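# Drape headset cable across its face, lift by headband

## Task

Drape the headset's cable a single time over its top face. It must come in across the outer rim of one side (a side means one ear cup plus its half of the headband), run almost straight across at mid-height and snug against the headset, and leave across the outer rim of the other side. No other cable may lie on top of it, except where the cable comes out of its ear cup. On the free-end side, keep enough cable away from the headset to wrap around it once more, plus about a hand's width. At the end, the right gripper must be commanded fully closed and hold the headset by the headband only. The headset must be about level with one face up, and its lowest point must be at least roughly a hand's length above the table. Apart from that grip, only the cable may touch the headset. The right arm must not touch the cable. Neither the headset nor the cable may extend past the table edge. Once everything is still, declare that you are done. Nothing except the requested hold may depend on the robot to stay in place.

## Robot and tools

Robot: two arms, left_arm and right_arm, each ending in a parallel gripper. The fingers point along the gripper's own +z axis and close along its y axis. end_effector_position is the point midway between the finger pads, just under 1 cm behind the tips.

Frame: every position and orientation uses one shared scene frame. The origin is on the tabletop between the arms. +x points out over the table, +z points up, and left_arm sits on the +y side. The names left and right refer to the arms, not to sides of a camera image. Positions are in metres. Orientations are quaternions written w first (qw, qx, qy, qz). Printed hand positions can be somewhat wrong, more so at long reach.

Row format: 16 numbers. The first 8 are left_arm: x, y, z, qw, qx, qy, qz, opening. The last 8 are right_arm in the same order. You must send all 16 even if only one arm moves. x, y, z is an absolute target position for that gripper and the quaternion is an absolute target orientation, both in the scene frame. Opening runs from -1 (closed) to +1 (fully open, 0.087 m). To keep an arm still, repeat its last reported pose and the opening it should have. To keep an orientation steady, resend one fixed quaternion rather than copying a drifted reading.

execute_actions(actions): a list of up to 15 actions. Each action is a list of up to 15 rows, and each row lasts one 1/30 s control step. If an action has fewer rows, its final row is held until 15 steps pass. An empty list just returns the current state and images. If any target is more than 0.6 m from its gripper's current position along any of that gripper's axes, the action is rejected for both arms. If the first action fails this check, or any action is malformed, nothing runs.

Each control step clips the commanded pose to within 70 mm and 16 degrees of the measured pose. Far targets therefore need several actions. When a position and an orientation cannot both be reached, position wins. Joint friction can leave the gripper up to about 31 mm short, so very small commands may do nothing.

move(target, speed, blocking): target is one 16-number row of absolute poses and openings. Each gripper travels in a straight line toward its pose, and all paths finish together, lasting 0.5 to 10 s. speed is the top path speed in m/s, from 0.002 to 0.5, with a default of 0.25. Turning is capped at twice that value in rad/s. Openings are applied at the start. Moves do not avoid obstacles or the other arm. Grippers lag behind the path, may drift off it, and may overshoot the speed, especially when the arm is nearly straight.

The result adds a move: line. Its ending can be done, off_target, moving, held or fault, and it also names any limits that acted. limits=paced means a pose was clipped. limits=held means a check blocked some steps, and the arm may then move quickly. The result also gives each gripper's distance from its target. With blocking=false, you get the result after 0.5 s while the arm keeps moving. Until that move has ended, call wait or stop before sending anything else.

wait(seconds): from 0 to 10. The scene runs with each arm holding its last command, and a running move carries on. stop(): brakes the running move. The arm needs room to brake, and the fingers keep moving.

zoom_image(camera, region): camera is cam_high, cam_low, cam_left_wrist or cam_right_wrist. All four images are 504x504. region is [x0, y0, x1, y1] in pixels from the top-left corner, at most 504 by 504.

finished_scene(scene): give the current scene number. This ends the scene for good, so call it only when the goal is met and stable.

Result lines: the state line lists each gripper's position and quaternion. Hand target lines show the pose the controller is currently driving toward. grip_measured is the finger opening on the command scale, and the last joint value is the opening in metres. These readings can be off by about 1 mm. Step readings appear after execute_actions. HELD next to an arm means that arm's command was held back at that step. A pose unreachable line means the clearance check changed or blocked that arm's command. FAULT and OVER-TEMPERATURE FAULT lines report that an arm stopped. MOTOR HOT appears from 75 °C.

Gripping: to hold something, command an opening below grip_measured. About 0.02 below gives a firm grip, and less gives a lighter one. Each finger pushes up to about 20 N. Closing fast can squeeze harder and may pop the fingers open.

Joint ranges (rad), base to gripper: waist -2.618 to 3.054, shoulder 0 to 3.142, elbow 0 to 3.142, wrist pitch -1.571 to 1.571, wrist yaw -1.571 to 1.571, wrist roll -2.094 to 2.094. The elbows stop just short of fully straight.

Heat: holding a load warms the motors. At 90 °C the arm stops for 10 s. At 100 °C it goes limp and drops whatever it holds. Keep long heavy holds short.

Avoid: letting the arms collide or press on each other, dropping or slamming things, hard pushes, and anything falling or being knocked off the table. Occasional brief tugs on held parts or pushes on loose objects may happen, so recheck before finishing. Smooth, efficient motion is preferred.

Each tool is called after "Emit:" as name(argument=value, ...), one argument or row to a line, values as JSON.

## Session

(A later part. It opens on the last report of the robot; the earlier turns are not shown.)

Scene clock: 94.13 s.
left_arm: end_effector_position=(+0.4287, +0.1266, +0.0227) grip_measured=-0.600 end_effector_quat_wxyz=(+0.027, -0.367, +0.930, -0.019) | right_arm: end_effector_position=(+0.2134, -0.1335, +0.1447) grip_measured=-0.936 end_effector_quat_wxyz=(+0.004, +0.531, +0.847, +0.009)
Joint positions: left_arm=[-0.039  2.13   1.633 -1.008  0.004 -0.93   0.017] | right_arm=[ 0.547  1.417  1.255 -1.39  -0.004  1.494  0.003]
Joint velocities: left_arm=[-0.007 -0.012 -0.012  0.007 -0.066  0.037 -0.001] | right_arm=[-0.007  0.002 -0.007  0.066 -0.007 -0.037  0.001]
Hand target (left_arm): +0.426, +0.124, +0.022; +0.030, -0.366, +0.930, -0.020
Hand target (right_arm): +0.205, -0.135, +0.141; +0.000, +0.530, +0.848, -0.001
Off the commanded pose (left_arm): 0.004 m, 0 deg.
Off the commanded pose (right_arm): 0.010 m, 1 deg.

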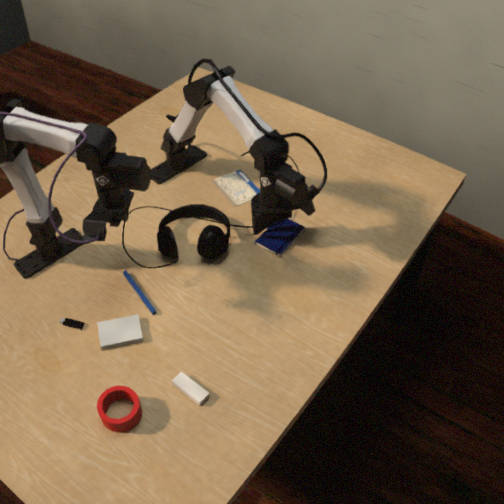

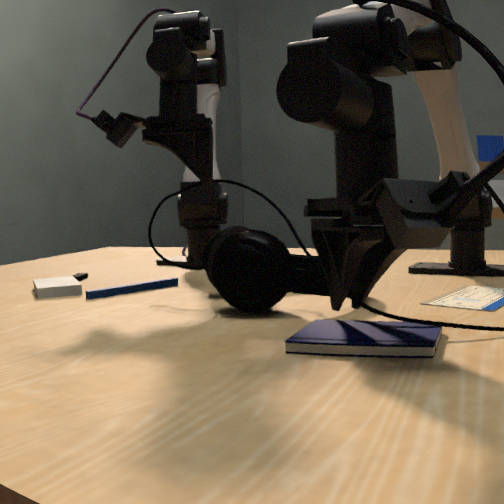

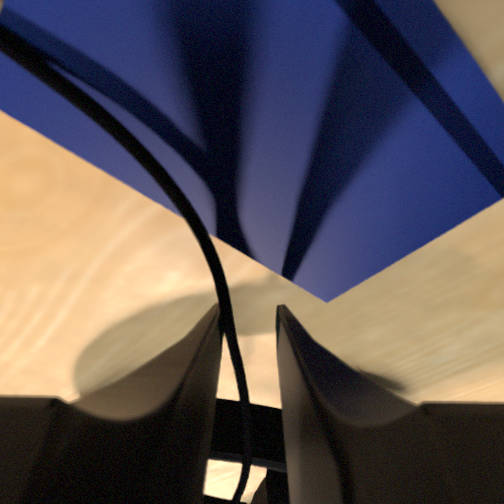

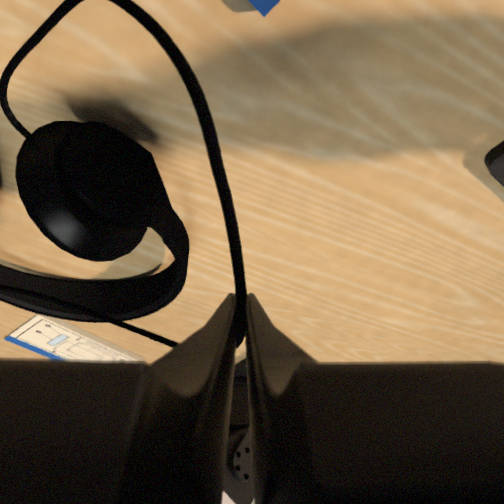

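Emit:
move(
  target=[0.426,0.124,0.022,0.03,-0.366,0.930,-0.02,-0.6, 0.195,-0.14,0.095,0,0.737,0.676,0,-0.965],
  speed=0.12,
)

Emit:
zoom_image(
  camera="cam_high",
  region=[90, 170, 320, 300],
)

Scene clock: 97.87 s.
left_arm: end_effector_position=(+0.4287, +0.1266, +0.0227) grip_measured=-0.600 end_effector_quat_wxyz=(+0.027, -0.367, +0.930, -0.019) | right_arm: end_effector_position=(+0.1957, -0.1416, +0.0978) grip_measured=-0.936 end_effector_quat_wxyz=(-0.004, +0.737, +0.676, -0.005)
Joint positions: left_arm=[-0.039  2.13   1.633 -1.008  0.004 -0.93   0.017] | right_arm=[ 0.563  1.287  0.969 -1.265 -0.004  2.047  0.003]
Joint velocities: left_arm=[ 0.012 -0.007 -0.007  0.037  0.007 -0.081  0.   ] | right_arm=[ 0.002 -0.002 -0.007 -0.022  0.037  0.066  0.   ]
Hand target (left_arm): +0.426, +0.124, +0.022; +0.030, -0.366, +0.930, -0.020
Hand target (right_arm): +0.194, -0.141, +0.095; -0.000, +0.737, +0.676, -0.000
Off the commanded pose (left_arm): 0.004 m, 0 deg.
Off the commanded pose (right_arm): 0.003 m, 1 deg.
move: done

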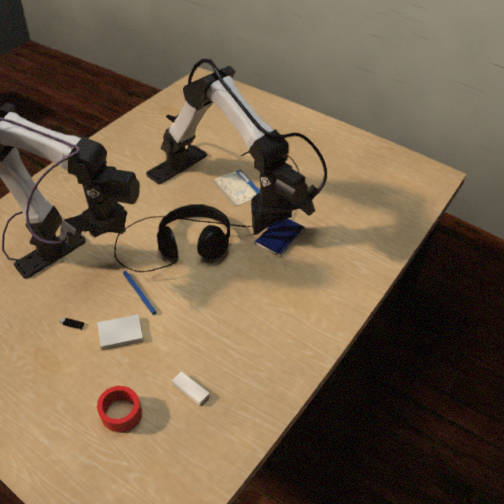

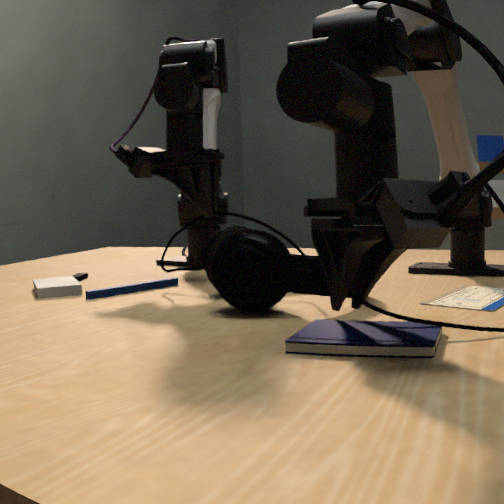

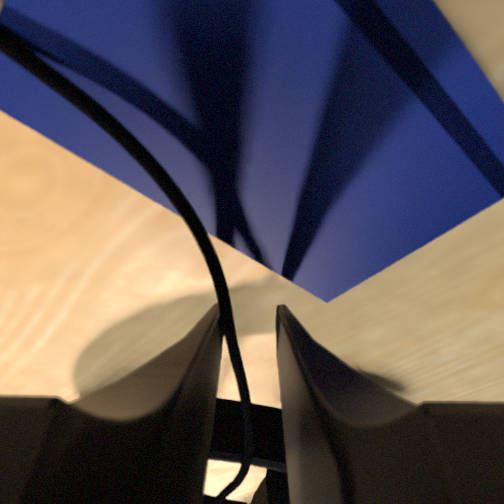

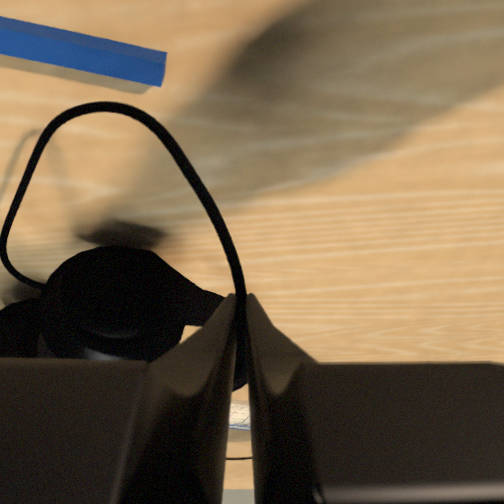

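Region (90, 170, 320, 300) of cam_high's 504x504 image, scaled by 2.191, with more detail than that image has; it fills the top 285 rows of this view, and the rest is white.

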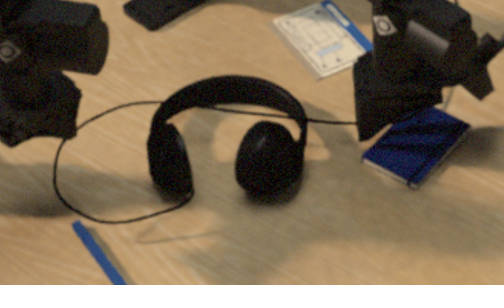

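Emit:
move(
  target=[0.426,0.124,0.022,0.03,-0.366,0.930,-0.02,-0.6, 0.195,-0.145,0.055,0,0.737,0.676,0,-0.965],
  speed=0.05,
)

Emit:
zoom_image(
  camera="cam_high",
  region=[90, 170, 320, 300],
)

Scene clock: 99.50 s.
left_arm: end_effector_position=(+0.4287, +0.1266, +0.0227) grip_measured=-0.600 end_effector_quat_wxyz=(+0.027, -0.367, +0.930, -0.019) | right_arm: end_effector_position=(+0.1947, -0.1419, +0.0615) grip_measured=-0.936 end_effector_quat_wxyz=(-0.001, +0.737, +0.676, +0.004)
Joint positions: left_arm=[-0.039  2.13   1.633 -1.008  0.004 -0.93   0.017] | right_arm=[ 0.563  1.287  0.822 -1.1   -0.004  2.047  0.003]
Joint velocities: left_arm=[-0.002 -0.027 -0.017  0.007  0.007 -0.066 -0.001] | right_arm=[-0.007 -0.017  0.017 -0.022 -0.007  0.022 -0.   ]
Hand target (left_arm): +0.426, +0.124, +0.022; +0.030, -0.366, +0.930, -0.020
Hand target (right_arm): +0.194, -0.145, +0.055; -0.000, +0.737, +0.676, -0.000
Off the commanded pose (left_arm): 0.004 m, 0 deg.
Off the commanded pose (right_arm): 0.007 m, 0 deg.
move: done

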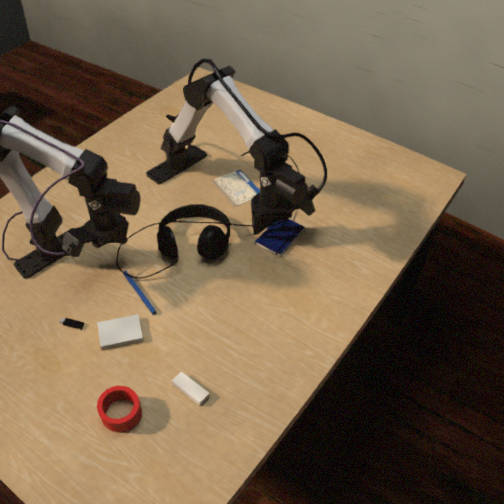

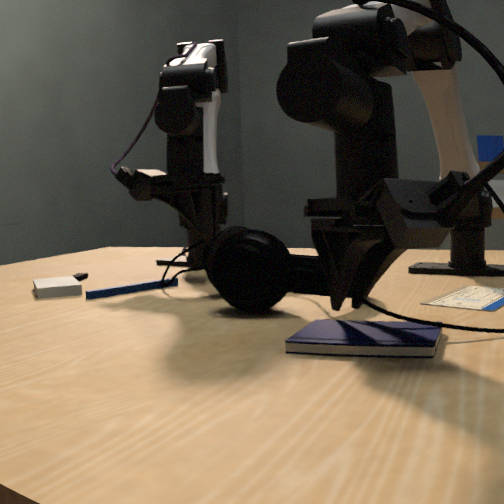

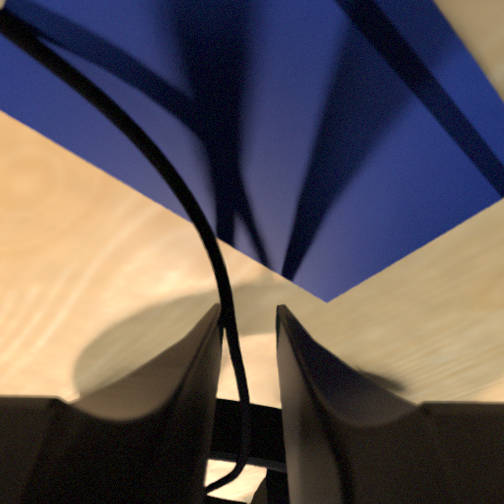

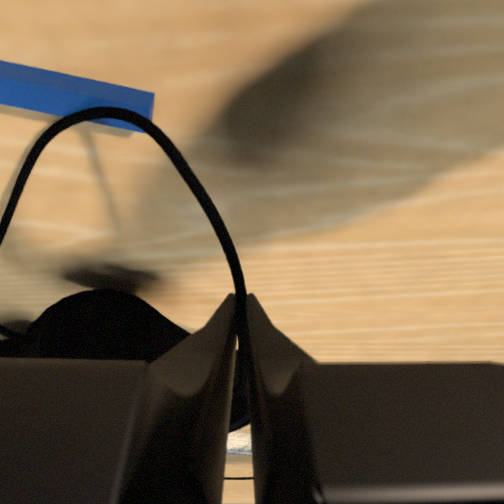

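Region (90, 170, 320, 300) of cam_high's 504x504 image, scaled by 2.191, with more detail than that image has; it fills the top 285 rows of this view, and the rest is white.

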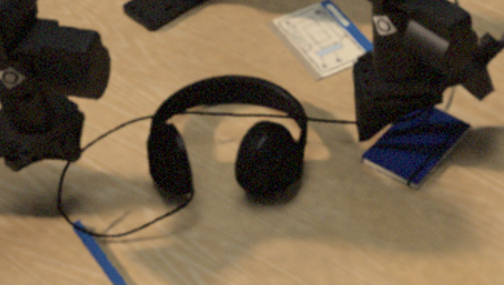

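Emit:
move(
  target=[0.426,0.124,0.022,0.03,-0.366,0.930,-0.02,-0.6, 0.197,-0.148,0.02,0,0.737,0.676,0,-0.965],
  speed=0.04,
)

Emit:
zoom_image(
  camera="cam_high",
  region=[90, 170, 320, 300],
)

Scene clock: 101.30 s.
left_arm: end_effector_position=(+0.4287, +0.1266, +0.0227) grip_measured=-0.600 end_effector_quat_wxyz=(+0.027, -0.367, +0.930, -0.019) | right_arm: end_effector_position=(+0.1977, -0.1440, +0.0281) grip_measured=-0.936 end_effector_quat_wxyz=(+0.000, +0.736, +0.677, +0.007)
Joint positions: left_arm=[-0.039  2.13   1.633 -1.008  0.004 -0.93   0.017] | right_arm=[ 0.547  1.333  0.716 -0.94  -0.004  2.029  0.003]
Joint velocities: left_arm=[ 0.012  0.012  0.007 -0.051  0.007  0.007  0.001] | right_arm=[ 0.007  0.012  0.017 -0.007  0.022  0.037  0.   ]
Hand target (left_arm): +0.426, +0.124, +0.022; +0.030, -0.366, +0.930, -0.020
Hand target (right_arm): +0.196, -0.148, +0.021; -0.000, +0.737, +0.676, +0.000
Off the commanded pose (left_arm): 0.004 m, 0 deg.
Off the commanded pose (right_arm): 0.009 m, 1 deg.
move: done

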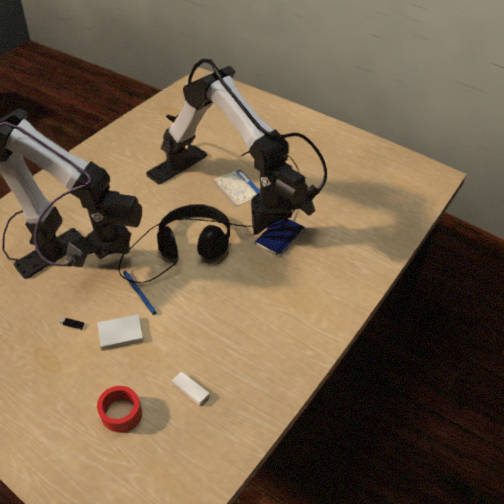

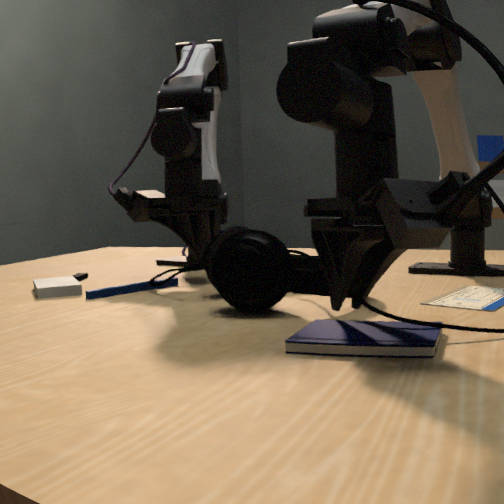

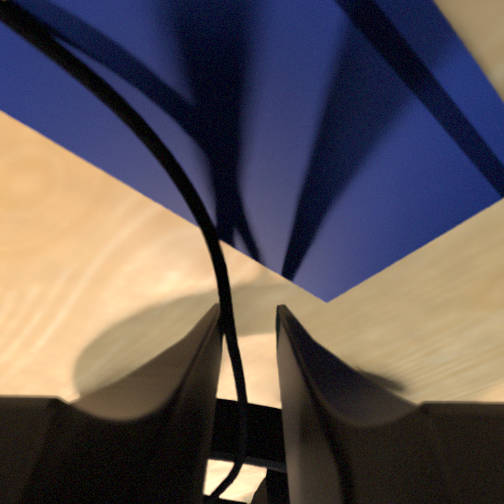

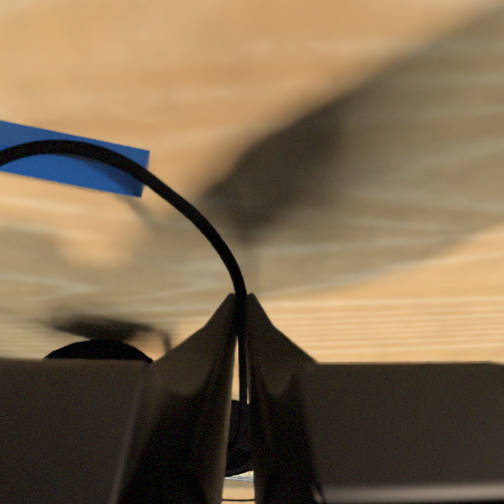

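Region (90, 170, 320, 300) of cam_high's 504x504 image, scaled by 2.191, with more detail than that image has; it fills the top 285 rows of this view, and the rest is white.

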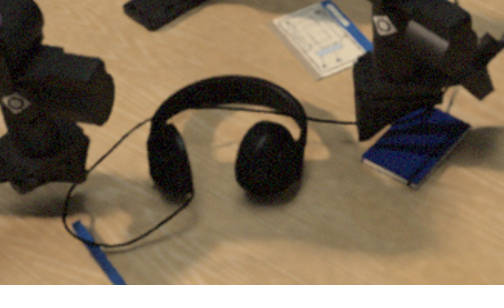

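Emit:
zoom_image(
  camera="cam_high",
  region=[145, 195, 265, 265],
)

Emit:
zoom_image(
  camera="cam_low",
  region=[130, 200, 380, 330],
)

Region (145, 195, 265, 265) of cam_high's 504x504 image, scaled by 4.200, with more detail than that image has; it fills the top 294 rows of this view, and the rest is white.

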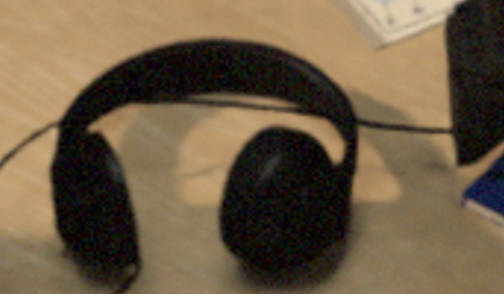

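Region (130, 200, 380, 330) of cam_low's 504x504 image, scaled by 2.016, with more detail than that image has; it fills the top 262 rows of this view, and the rest is white.

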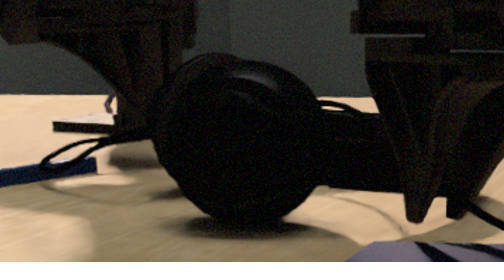

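Emit:
move(
  target=[0.426,0.124,0.012,0.03,-0.366,0.930,-0.02,-0.6, 0.192,-0.153,-0.003,0,0.737,0.676,0,-0.965],
  speed=0.03,
)

Emit:
zoom_image(
  camera="cam_high",
  region=[90, 170, 320, 300],
)

Scene clock: 104.40 s.
left_arm: end_effector_position=(+0.4288, +0.1266, +0.0164) grip_measured=-0.600 end_effector_quat_wxyz=(+0.030, -0.367, +0.930, -0.021) | right_arm: end_effector_position=(+0.1938, -0.1487, +0.0052) grip_measured=-0.936 end_effector_quat_wxyz=(+0.000, +0.736, +0.676, +0.007)
Joint positions: left_arm=[-0.039  2.13   1.607 -0.976  0.004 -0.93   0.017] | right_arm=[ 0.532  1.355  0.632 -0.835 -0.004  2.014  0.003]
Joint velocities: left_arm=[-0.002 -0.017  0.007  0.066 -0.051 -0.066  0.   ] | right_arm=[-0.012  0.007 -0.002  0.051  0.022 -0.007 -0.   ]
Hand target (left_arm): +0.426, +0.124, +0.012; +0.030, -0.366, +0.930, -0.020
Hand target (right_arm): +0.191, -0.153, -0.002; -0.000, +0.737, +0.676, -0.000
Off the commanded pose (left_arm): 0.006 m, 0 deg.
Off the commanded pose (right_arm): 0.009 m, 1 deg.
move: done

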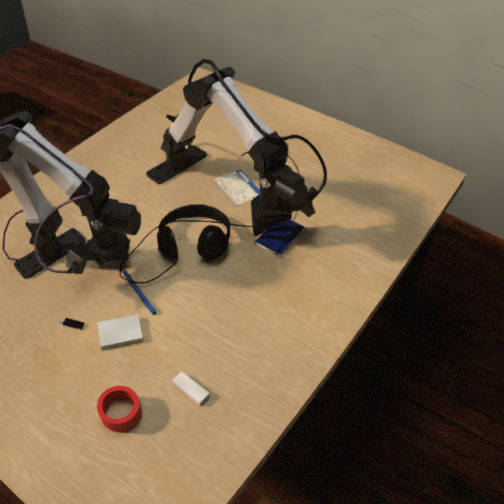

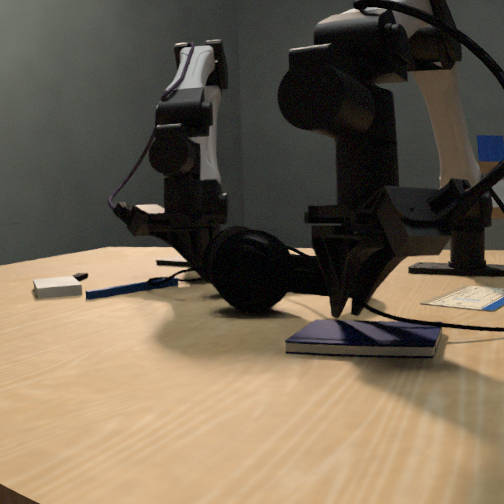

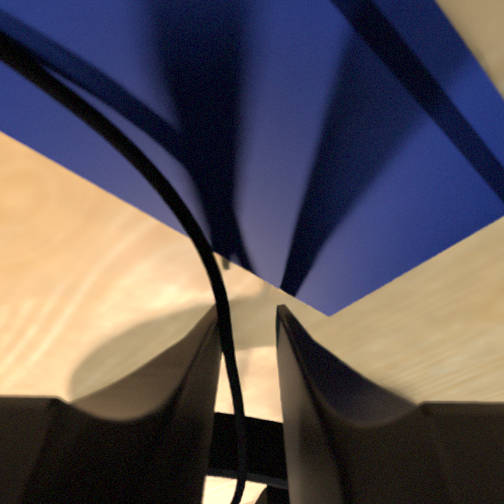

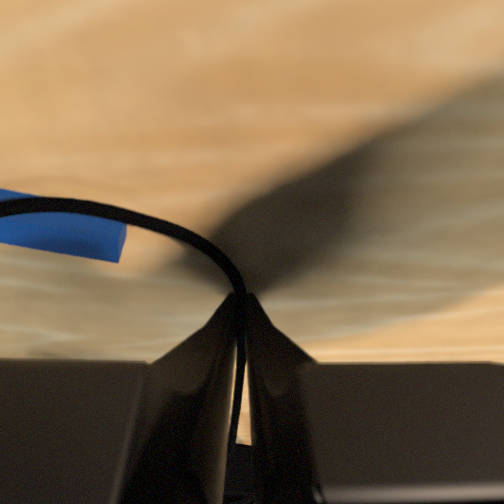

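Region (90, 170, 320, 300) of cam_high's 504x504 image, scaled by 2.191, with more detail than that image has; it fills the top 285 rows of this view, and the rest is white.

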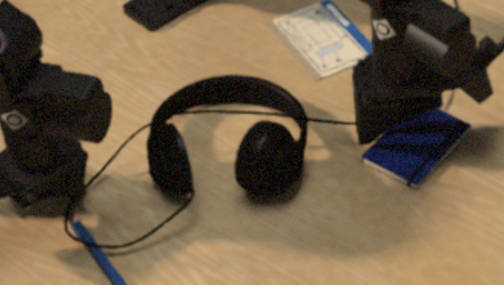

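Emit:
execute_actions(
  actions=[
    [[0.426,0.124,0.012,0.03,-0.366,0.930,-0.02,-0.6, 0.192,-0.153,-0.003,0,0.737,0.676,0,-0.93],[0.426,0.124,0.012,0.03,-0.366,0.930,-0.02,-0.6, 0.192,-0.153,-0.003,0,0.737,0.676,0,-0.92],[0.426,0.124,0.012,0.03,-0.366,0.930,-0.02,-0.6, 0.192,-0.153,-0.003,0,0.737,0.676,0,-0.91],[0.426,0.124,0.012,0.03,-0.366,0.930,-0.02,-0.6, 0.192,-0.153,-0.003,0,0.737,0.676,0,-0.90],[0.426,0.124,0.012,0.03,-0.366,0.930,-0.02,-0.6, 0.192,-0.153,-0.003,0,0.737,0.676,0,-0.88],[0.426,0.124,0.012,0.03,-0.366,0.930,-0.02,-0.6, 0.192,-0.153,-0.003,0,0.737,0.676,0,-0.86],[0.426,0.124,0.012,0.03,-0.366,0.930,-0.02,-0.6, 0.192,-0.153,-0.003,0,0.737,0.676,0,-0.84]],
    [[0.426,0.124,0.012,0.03,-0.366,0.930,-0.02,-0.6, 0.192,-0.153,-0.003,0,0.737,0.676,0,-0.8]],
    [[0.426,0.124,0.012,0.03,-0.366,0.930,-0.02,-0.6, 0.192,-0.153,-0.003,0,0.737,0.676,0,-0.7]],
  ],
)

Emit:
zoom_image(
  camera="cam_high",
  region=[90, 170, 320, 300],
)

Scene clock: 106.53 s.
left_arm: end_effector_position=(+0.4293, +0.1265, +0.0164) grip_measured=-0.600 end_effector_quat_wxyz=(+0.030, -0.367, +0.930, -0.021) | right_arm: end_effector_position=(+0.1949, -0.1483, +0.0053) grip_measured=-0.700 end_effector_quat_wxyz=(+0.001, +0.736, +0.677, +0.009)
Joint positions: left_arm=[-0.039  2.13   1.607 -0.974  0.004 -0.93   0.017] | right_arm=[ 0.532  1.355  0.632 -0.83  -0.004  2.013  0.013]
Joint velocities: left_arm=[-0.007  0.007  0.002  0.051 -0.007  0.037 -0.   ] | right_arm=[ 0.007 -0.012  0.002  0.081 -0.007  0.007 -0.   ]
Hand target (left_arm): +0.426, +0.124, +0.012; +0.030, -0.366, +0.930, -0.020
Hand target (right_arm): +0.191, -0.153, -0.002; -0.000, +0.737, +0.676, +0.000
Off the commanded pose (left_arm): 0.006 m, 0 deg.
Off the commanded pose (right_arm): 0.010 m, 1 deg.
Step readings (end_effector_position; steps 1 to 15: 1st action; 16 to 30: 2nd action; 31 to 45: 3rd action):
0: left_arm (+0.4292, +0.1265, +0.0164) | right_arm (+0.1946, -0.1484, +0.0053)
1: left_arm (+0.4292, +0.1265, +0.0164) | right_arm (+0.1946, -0.1484, +0.0053)
2: left_arm (+0.4292, +0.1265, +0.0164) | right_arm (+0.1947, -0.1483, +0.0053)
4: left_arm (+0.4292, +0.1265, +0.0164) | right_arm (+0.1948, -0.1483, +0.0053)
8: left_arm (+0.4292, +0.1265, +0.0164) | right_arm (+0.1949, -0.1483, +0.0053)
15: left_arm (+0.4292, +0.1265, +0.0164) | right_arm (+0.1949, -0.1483, +0.0053)
16: left_arm (+0.4292, +0.1265, +0.0164) | right_arm (+0.1949, -0.1483, +0.0053)
17: left_arm (+0.4292, +0.1265, +0.0164) | right_arm (+0.1949, -0.1483, +0.0053)
19: left_arm (+0.4292, +0.1265, +0.0164) | right_arm (+0.1949, -0.1483, +0.0053)
23: left_arm (+0.4292, +0.1265, +0.0164) | right_arm (+0.1949, -0.1483, +0.0053)
30: left_arm (+0.4292, +0.1265, +0.0164) | right_arm (+0.1949, -0.1483, +0.0053)
31: left_arm (+0.4293, +0.1265, +0.0164) | right_arm (+0.1949, -0.1483, +0.0053)
32: left_arm (+0.4293, +0.1265, +0.0164) | right_arm (+0.1949, -0.1483, +0.0053)
34: left_arm (+0.4293, +0.1265, +0.0164) | right_arm (+0.1949, -0.1483, +0.0053)
38: left_arm (+0.4293, +0.1265, +0.0164) | right_arm (+0.1949, -0.1483, +0.0053)
45: end_effector_position above

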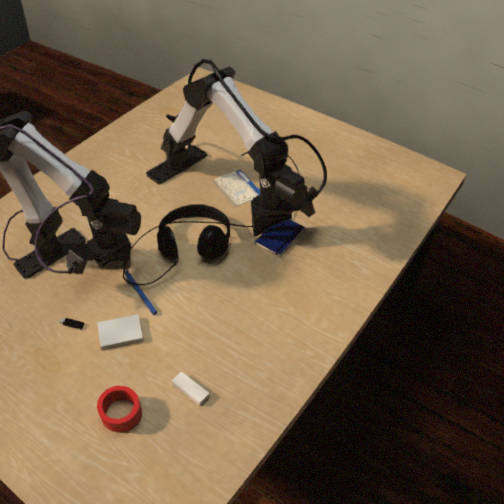

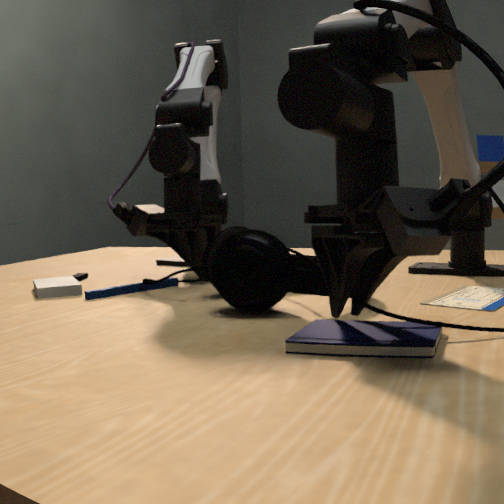

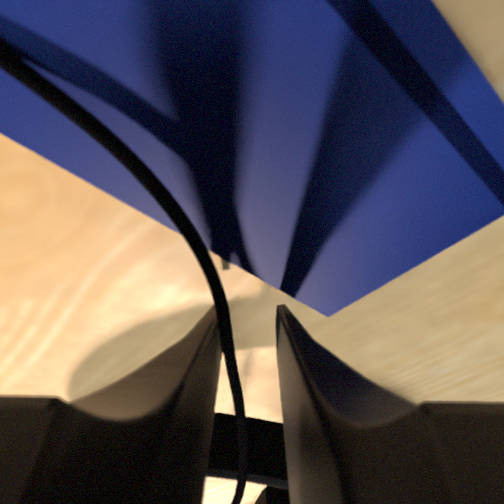

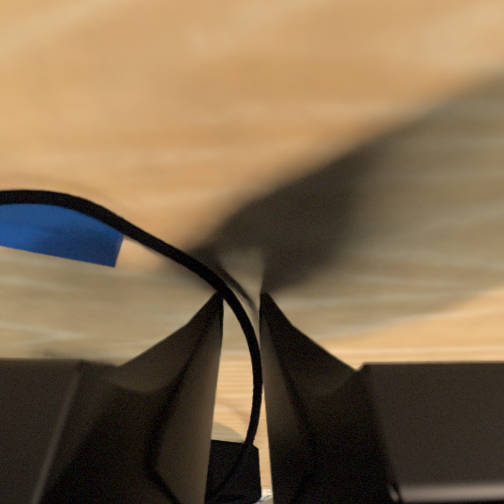

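Region (90, 170, 320, 300) of cam_high's 504x504 image, scaled by 2.191, with more detail than that image has; it fills the top 285 rows of this view, and the rest is white.

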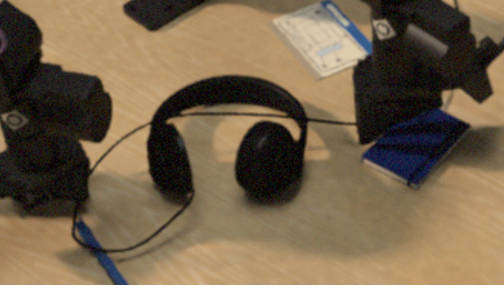

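Emit:
execute_actions(
  actions=[
    [[0.426,0.124,0.012,0.03,-0.366,0.930,-0.02,-0.6, 0.192,-0.153,-0.003,0,0.737,0.676,0,-0.65],[0.426,0.124,0.012,0.03,-0.366,0.930,-0.02,-0.6, 0.192,-0.153,-0.003,0,0.737,0.676,0,-0.63],[0.426,0.124,0.012,0.03,-0.366,0.930,-0.02,-0.6, 0.192,-0.153,-0.003,0,0.737,0.676,0,-0.61],[0.426,0.124,0.012,0.03,-0.366,0.930,-0.02,-0.6, 0.192,-0.153,-0.003,0,0.737,0.676,0,-0.59],[0.426,0.124,0.012,0.03,-0.366,0.930,-0.02,-0.6, 0.192,-0.153,-0.003,0,0.737,0.676,0,-0.57],[0.426,0.124,0.012,0.03,-0.366,0.930,-0.02,-0.6, 0.192,-0.153,-0.003,0,0.737,0.676,0,-0.55],[0.426,0.124,0.012,0.03,-0.366,0.930,-0.02,-0.6, 0.192,-0.153,-0.003,0,0.737,0.676,0,-0.52],[0.426,0.124,0.012,0.03,-0.366,0.930,-0.02,-0.6, 0.192,-0.153,-0.003,0,0.737,0.676,0,-0.5]],
    [[0.426,0.124,0.012,0.03,-0.366,0.930,-0.02,-0.6, 0.192,-0.153,-0.003,0,0.737,0.676,0,-0.45],[0.426,0.124,0.012,0.03,-0.366,0.930,-0.02,-0.6, 0.192,-0.153,-0.003,0,0.737,0.676,0,-0.42],[0.426,0.124,0.012,0.03,-0.366,0.930,-0.02,-0.6, 0.192,-0.153,-0.003,0,0.737,0.676,0,-0.39],[0.426,0.124,0.012,0.03,-0.366,0.930,-0.02,-0.6, 0.192,-0.153,-0.003,0,0.737,0.676,0,-0.36],[0.426,0.124,0.012,0.03,-0.366,0.930,-0.02,-0.6, 0.192,-0.153,-0.003,0,0.737,0.676,0,-0.33],[0.426,0.124,0.012,0.03,-0.366,0.930,-0.02,-0.6, 0.192,-0.153,-0.003,0,0.737,0.676,0,-0.3]],
    [[0.426,0.124,0.012,0.03,-0.366,0.930,-0.02,-0.6, 0.192,-0.153,-0.003,0,0.737,0.676,0,-0.3]],
  ],
)

Emit:
zoom_image(
  camera="cam_high",
  region=[90, 170, 320, 300],
)

Scene clock: 109.10 s.
left_arm: end_effector_position=(+0.4293, +0.1265, +0.0164) grip_measured=-0.600 end_effector_quat_wxyz=(+0.030, -0.367, +0.930, -0.021) | right_arm: end_effector_position=(+0.1949, -0.1483, +0.0053) grip_measured=-0.300 end_effector_quat_wxyz=(+0.001, +0.736, +0.677, +0.009)
Joint positions: left_arm=[-0.039  2.13   1.607 -0.974  0.004 -0.93   0.017] | right_arm=[ 0.532  1.355  0.632 -0.83  -0.004  2.013  0.031]
Joint velocities: left_arm=[ 0.002  0.002 -0.022 -0.037  0.037 -0.007 -0.001] | right_arm=[-0.002 -0.007  0.007 -0.037  0.007  0.022 -0.   ]
Hand target (left_arm): +0.426, +0.124, +0.012; +0.030, -0.366, +0.930, -0.020
Hand target (right_arm): +0.191, -0.153, -0.002; -0.000, +0.737, +0.676, +0.000
Off the commanded pose (left_arm): 0.006 m, 0 deg.
Off the commanded pose (right_arm): 0.010 m, 1 deg.
Step readings (end_effector_position; steps 1 to 15: 1st action; 16 to 30: 2nd action; 31 to 45: 3rd action):
0: left_arm (+0.4293, +0.1265, +0.0164) | right_arm (+0.1949, -0.1483, +0.0053)
1: left_arm (+0.4293, +0.1265, +0.0164) | right_arm (+0.1949, -0.1483, +0.0053)
2: left_arm (+0.4293, +0.1265, +0.0164) | right_arm (+0.1949, -0.1483, +0.0053)
4: left_arm (+0.4293, +0.1265, +0.0164) | right_arm (+0.1949, -0.1483, +0.0053)
8: left_arm (+0.4293, +0.1265, +0.0164) | right_arm (+0.1949, -0.1483, +0.0053)
15: left_arm (+0.4293, +0.1265, +0.0164) | right_arm (+0.1949, -0.1483, +0.0053)
16: left_arm (+0.4293, +0.1265, +0.0164) | right_arm (+0.1949, -0.1483, +0.0053)
17: left_arm (+0.4293, +0.1265, +0.0164) | right_arm (+0.1949, -0.1483, +0.0053)
19: left_arm (+0.4293, +0.1265, +0.0164) | right_arm (+0.1949, -0.1483, +0.0053)
23: left_arm (+0.4293, +0.1265, +0.0164) | right_arm (+0.1949, -0.1483, +0.0053)
30: left_arm (+0.4293, +0.1265, +0.0164) | right_arm (+0.1949, -0.1483, +0.0053)
31: left_arm (+0.4293, +0.1265, +0.0164) | right_arm (+0.1949, -0.1483, +0.0053)
32: left_arm (+0.4293, +0.1265, +0.0164) | right_arm (+0.1949, -0.1483, +0.0053)
34: left_arm (+0.4293, +0.1265, +0.0164) | right_arm (+0.1949, -0.1483, +0.0053)
38: left_arm (+0.4293, +0.1265, +0.0164) | right_arm (+0.1949, -0.1483, +0.0053)
45: end_effector_position above

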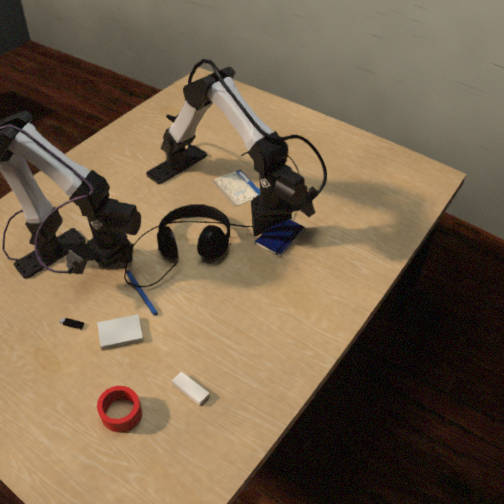

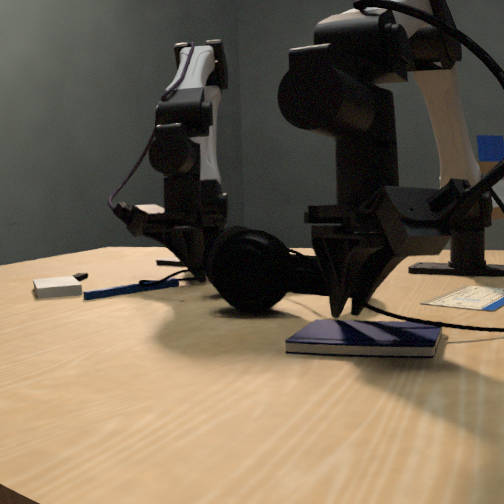

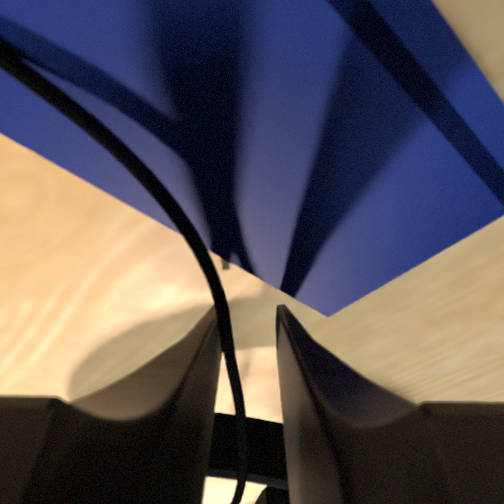

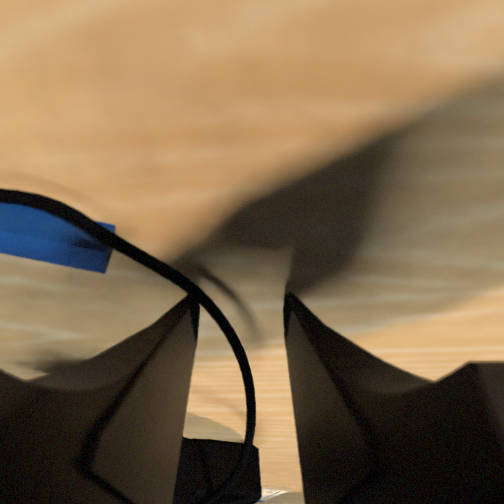

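Region (90, 170, 320, 300) of cam_high's 504x504 image, scaled by 2.191, with more detail than that image has; it fills the top 285 rows of this view, and the rest is white.

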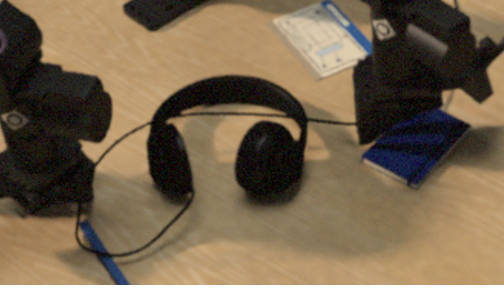

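Emit:
execute_actions(
  actions=[
    [[0.426,0.124,0.012,0.03,-0.366,0.930,-0.02,-0.6, 0.192,-0.153,-0.003,0,0.737,0.676,0,-0.27],[0.426,0.124,0.012,0.03,-0.366,0.930,-0.02,-0.6, 0.192,-0.153,-0.003,0,0.737,0.676,0,-0.24],[0.426,0.124,0.012,0.03,-0.366,0.930,-0.02,-0.6, 0.192,-0.153,-0.003,0,0.737,0.676,0,-0.21],[0.426,0.124,0.012,0.03,-0.366,0.930,-0.02,-0.6, 0.192,-0.153,-0.003,0,0.737,0.676,0,-0.18],[0.426,0.124,0.012,0.03,-0.366,0.930,-0.02,-0.6, 0.192,-0.153,-0.003,0,0.737,0.676,0,-0.15],[0.426,0.124,0.012,0.03,-0.366,0.930,-0.02,-0.6, 0.192,-0.153,-0.003,0,0.737,0.676,0,-0.12],[0.426,0.124,0.012,0.03,-0.366,0.930,-0.02,-0.6, 0.192,-0.153,-0.003,0,0.737,0.676,0,-0.09],[0.426,0.124,0.012,0.03,-0.366,0.930,-0.02,-0.6, 0.192,-0.153,-0.003,0,0.737,0.676,0,-0.06],[0.426,0.124,0.012,0.03,-0.366,0.930,-0.02,-0.6, 0.192,-0.153,-0.003,0,0.737,0.676,0,-0.03],[0.426,0.124,0.012,0.03,-0.366,0.930,-0.02,-0.6, 0.192,-0.153,-0.003,0,0.737,0.676,0,0.0],[0.426,0.124,0.012,0.03,-0.366,0.930,-0.02,-0.6, 0.192,-0.153,-0.003,0,0.737,0.676,0,0.03],[0.426,0.124,0.012,0.03,-0.366,0.930,-0.02,-0.6, 0.192,-0.153,-0.003,0,0.737,0.676,0,0.06],[0.426,0.124,0.012,0.03,-0.366,0.930,-0.02,-0.6, 0.192,-0.153,-0.003,0,0.737,0.676,0,0.09],[0.426,0.124,0.012,0.03,-0.366,0.930,-0.02,-0.6, 0.192,-0.153,-0.003,0,0.737,0.676,0,0.12],[0.426,0.124,0.012,0.03,-0.366,0.930,-0.02,-0.6, 0.192,-0.153,-0.003,0,0.737,0.676,0,0.15]],
    [[0.426,0.124,0.012,0.03,-0.366,0.930,-0.02,-0.6, 0.192,-0.153,-0.003,0,0.737,0.676,0,0.15]],
  ],
)

Emit:
zoom_image(
  camera="cam_high",
  region=[90, 170, 320, 300],
)

Scene clock: 111.20 s.
left_arm: end_effector_position=(+0.4293, +0.1265, +0.0164) grip_measured=-0.600 end_effector_quat_wxyz=(+0.030, -0.367, +0.930, -0.021) | right_arm: end_effector_position=(+0.1949, -0.1483, +0.0053) grip_measured=+0.150 end_effector_quat_wxyz=(+0.001, +0.736, +0.677, +0.009)
Joint positions: left_arm=[-0.039  2.13   1.607 -0.974  0.004 -0.93   0.017] | right_arm=[ 0.532  1.355  0.632 -0.83  -0.004  2.013  0.05 ]
Joint velocities: left_arm=[-0.002  0.002 -0.012  0.007 -0.081  0.081 -0.001] | right_arm=[ 0.007  0.007 -0.017 -0.037  0.051  0.066 -0.   ]
Hand target (left_arm): +0.426, +0.124, +0.012; +0.030, -0.366, +0.930, -0.020
Hand target (right_arm): +0.191, -0.153, -0.002; -0.000, +0.737, +0.676, +0.000
Off the commanded pose (left_arm): 0.006 m, 0 deg.
Off the commanded pose (right_arm): 0.010 m, 1 deg.
Step readings (end_effector_position; steps 1 to 15: 1st action; 16 to 30: 2nd action):
0: left_arm (+0.4293, +0.1265, +0.0164) | right_arm (+0.1949, -0.1483, +0.0053)
1: left_arm (+0.4293, +0.1265, +0.0164) | right_arm (+0.1949, -0.1483, +0.0053)
2: left_arm (+0.4293, +0.1265, +0.0164) | right_arm (+0.1949, -0.1483, +0.0053)
4: left_arm (+0.4293, +0.1265, +0.0164) | right_arm (+0.1949, -0.1483, +0.0053)
8: left_arm (+0.4293, +0.1265, +0.0164) | right_arm (+0.1949, -0.1483, +0.0053)
15: left_arm (+0.4293, +0.1265, +0.0164) | right_arm (+0.1949, -0.1483, +0.0053)
16: left_arm (+0.4293, +0.1265, +0.0164) | right_arm (+0.1949, -0.1483, +0.0053)
17: left_arm (+0.4293, +0.1265, +0.0164) | right_arm (+0.1949, -0.1483, +0.0053)
19: left_arm (+0.4293, +0.1265, +0.0164) | right_arm (+0.1949, -0.1483, +0.0053)
23: left_arm (+0.4293, +0.1265, +0.0164) | right_arm (+0.1949, -0.1483, +0.0053)
30: end_effector_position above

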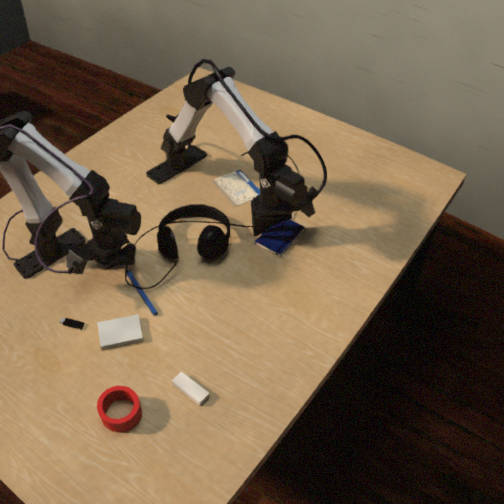

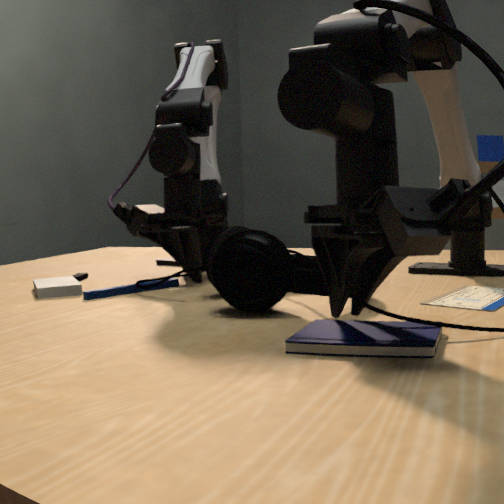

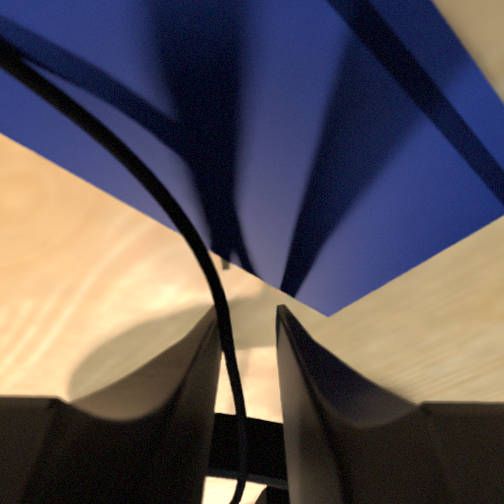

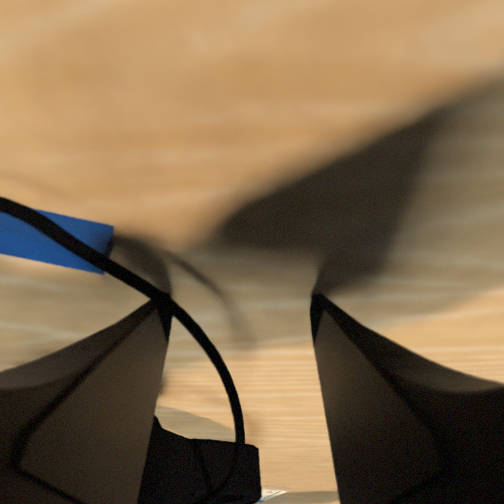

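Region (90, 170, 320, 300) of cam_high's 504x504 image, scaled by 2.191, with more detail than that image has; it fills the top 285 rows of this view, and the rest is white.

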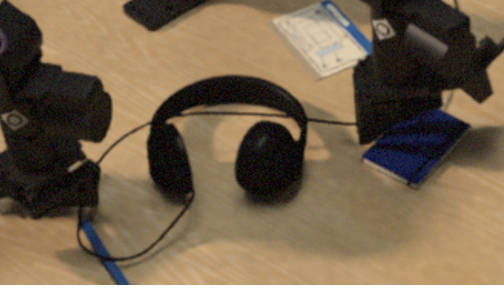

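Emit:
execute_actions(
  actions=[
    [[0.426,0.124,0.012,0.03,-0.366,0.930,-0.02,-0.6, 0.192,-0.153,-0.003,0,0.737,0.676,0,0.18],[0.426,0.124,0.012,0.03,-0.366,0.930,-0.02,-0.6, 0.192,-0.153,-0.003,0,0.737,0.676,0,0.21],[0.426,0.124,0.012,0.03,-0.366,0.930,-0.02,-0.6, 0.192,-0.153,-0.003,0,0.737,0.676,0,0.24],[0.426,0.124,0.012,0.03,-0.366,0.930,-0.02,-0.6, 0.192,-0.153,-0.003,0,0.737,0.676,0,0.27],[0.426,0.124,0.012,0.03,-0.366,0.930,-0.02,-0.6, 0.192,-0.153,-0.003,0,0.737,0.676,0,0.30],[0.426,0.124,0.012,0.03,-0.366,0.930,-0.02,-0.6, 0.192,-0.153,-0.003,0,0.737,0.676,0,0.33],[0.426,0.124,0.012,0.03,-0.366,0.930,-0.02,-0.6, 0.192,-0.153,-0.003,0,0.737,0.676,0,0.36],[0.426,0.124,0.012,0.03,-0.366,0.930,-0.02,-0.6, 0.192,-0.153,-0.003,0,0.737,0.676,0,0.39],[0.426,0.124,0.012,0.03,-0.366,0.930,-0.02,-0.6, 0.192,-0.153,-0.003,0,0.737,0.676,0,0.42],[0.426,0.124,0.012,0.03,-0.366,0.930,-0.02,-0.6, 0.192,-0.153,-0.003,0,0.737,0.676,0,0.45],[0.426,0.124,0.012,0.03,-0.366,0.930,-0.02,-0.6, 0.192,-0.153,-0.003,0,0.737,0.676,0,0.48],[0.426,0.124,0.012,0.03,-0.366,0.930,-0.02,-0.6, 0.192,-0.153,-0.003,0,0.737,0.676,0,0.51],[0.426,0.124,0.012,0.03,-0.366,0.930,-0.02,-0.6, 0.192,-0.153,-0.003,0,0.737,0.676,0,0.54],[0.426,0.124,0.012,0.03,-0.366,0.930,-0.02,-0.6, 0.192,-0.153,-0.003,0,0.737,0.676,0,0.57],[0.426,0.124,0.012,0.03,-0.366,0.930,-0.02,-0.6, 0.192,-0.153,-0.003,0,0.737,0.676,0,0.6]],
    [[0.426,0.124,0.012,0.03,-0.366,0.930,-0.02,-0.6, 0.192,-0.153,-0.003,0,0.737,0.676,0,0.6]],
  ],
)

Emit:
zoom_image(
  camera="cam_high",
  region=[90, 170, 320, 300],
)

Scene clock: 113.77 s.
left_arm: end_effector_position=(+0.4293, +0.1265, +0.0164) grip_measured=-0.600 end_effector_quat_wxyz=(+0.030, -0.367, +0.930, -0.021) | right_arm: end_effector_position=(+0.1949, -0.1483, +0.0053) grip_measured=+0.600 end_effector_quat_wxyz=(+0.001, +0.736, +0.677, +0.009)
Joint positions: left_arm=[-0.039  2.13   1.607 -0.974  0.004 -0.93   0.017] | right_arm=[ 0.532  1.355  0.632 -0.83  -0.004  2.013  0.07 ]
Joint velocities: left_arm=[-0.002  0.002 -0.002 -0.022 -0.022 -0.037 -0.001] | right_arm=[ 0.007 -0.012 -0.002  0.051 -0.037 -0.022  0.   ]
Hand target (left_arm): +0.426, +0.124, +0.012; +0.030, -0.366, +0.930, -0.020
Hand target (right_arm): +0.191, -0.153, -0.002; -0.000, +0.737, +0.676, +0.000
Off the commanded pose (left_arm): 0.006 m, 0 deg.
Off the commanded pose (right_arm): 0.010 m, 1 deg.
Step readings (end_effector_position; steps 1 to 15: 1st action; 16 to 30: 2nd action):
0: left_arm (+0.4293, +0.1265, +0.0164) | right_arm (+0.1949, -0.1483, +0.0053)
1: left_arm (+0.4293, +0.1265, +0.0164) | right_arm (+0.1949, -0.1483, +0.0053)
2: left_arm (+0.4293, +0.1265, +0.0164) | right_arm (+0.1949, -0.1483, +0.0053)
4: left_arm (+0.4293, +0.1265, +0.0164) | right_arm (+0.1949, -0.1483, +0.0053)
8: left_arm (+0.4293, +0.1265, +0.0164) | right_arm (+0.1949, -0.1483, +0.0053)
15: left_arm (+0.4293, +0.1265, +0.0164) | right_arm (+0.1949, -0.1483, +0.0053)
16: left_arm (+0.4293, +0.1265, +0.0164) | right_arm (+0.1949, -0.1483, +0.0053)
17: left_arm (+0.4293, +0.1265, +0.0164) | right_arm (+0.1949, -0.1483, +0.0053)
19: left_arm (+0.4293, +0.1265, +0.0164) | right_arm (+0.1949, -0.1483, +0.0053)
23: left_arm (+0.4293, +0.1265, +0.0164) | right_arm (+0.1949, -0.1483, +0.0053)
30: end_effector_position above

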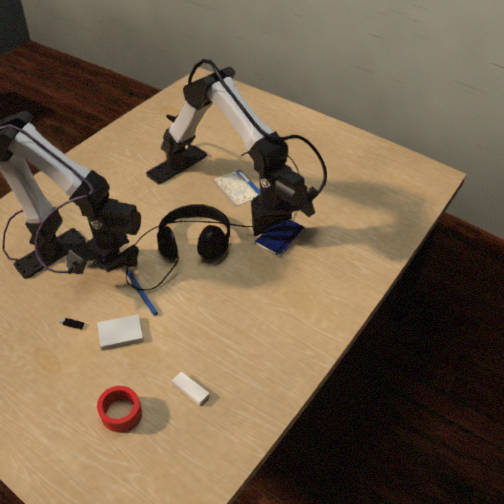

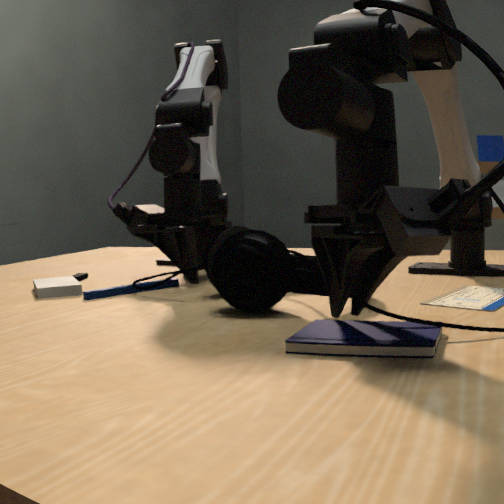

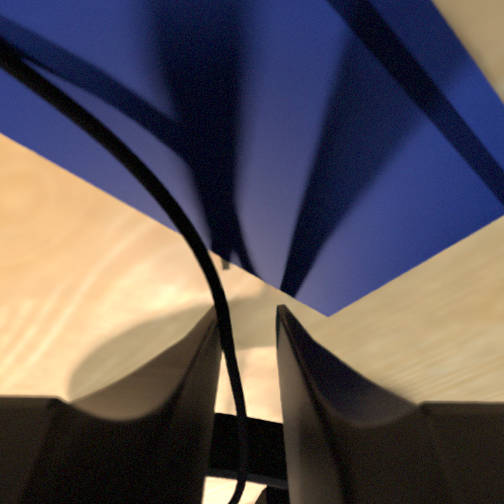

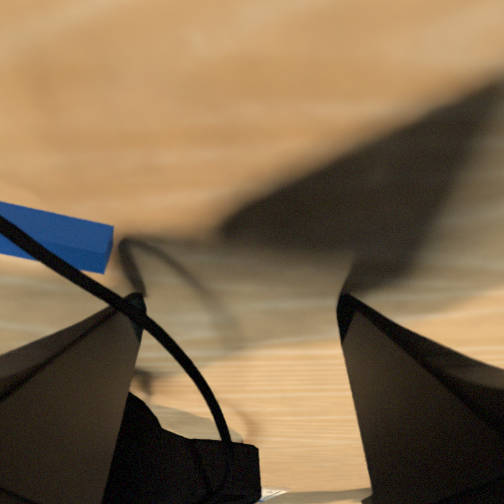

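Region (90, 170, 320, 300) of cam_high's 504x504 image, scaled by 2.191, with more detail than that image has; it fills the top 285 rows of this view, and the rest is white.

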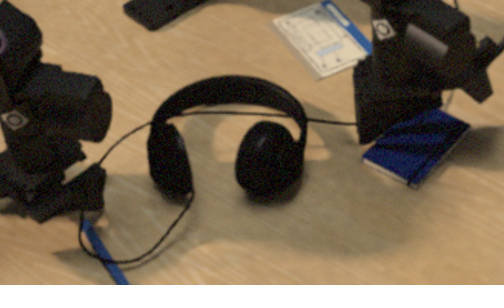

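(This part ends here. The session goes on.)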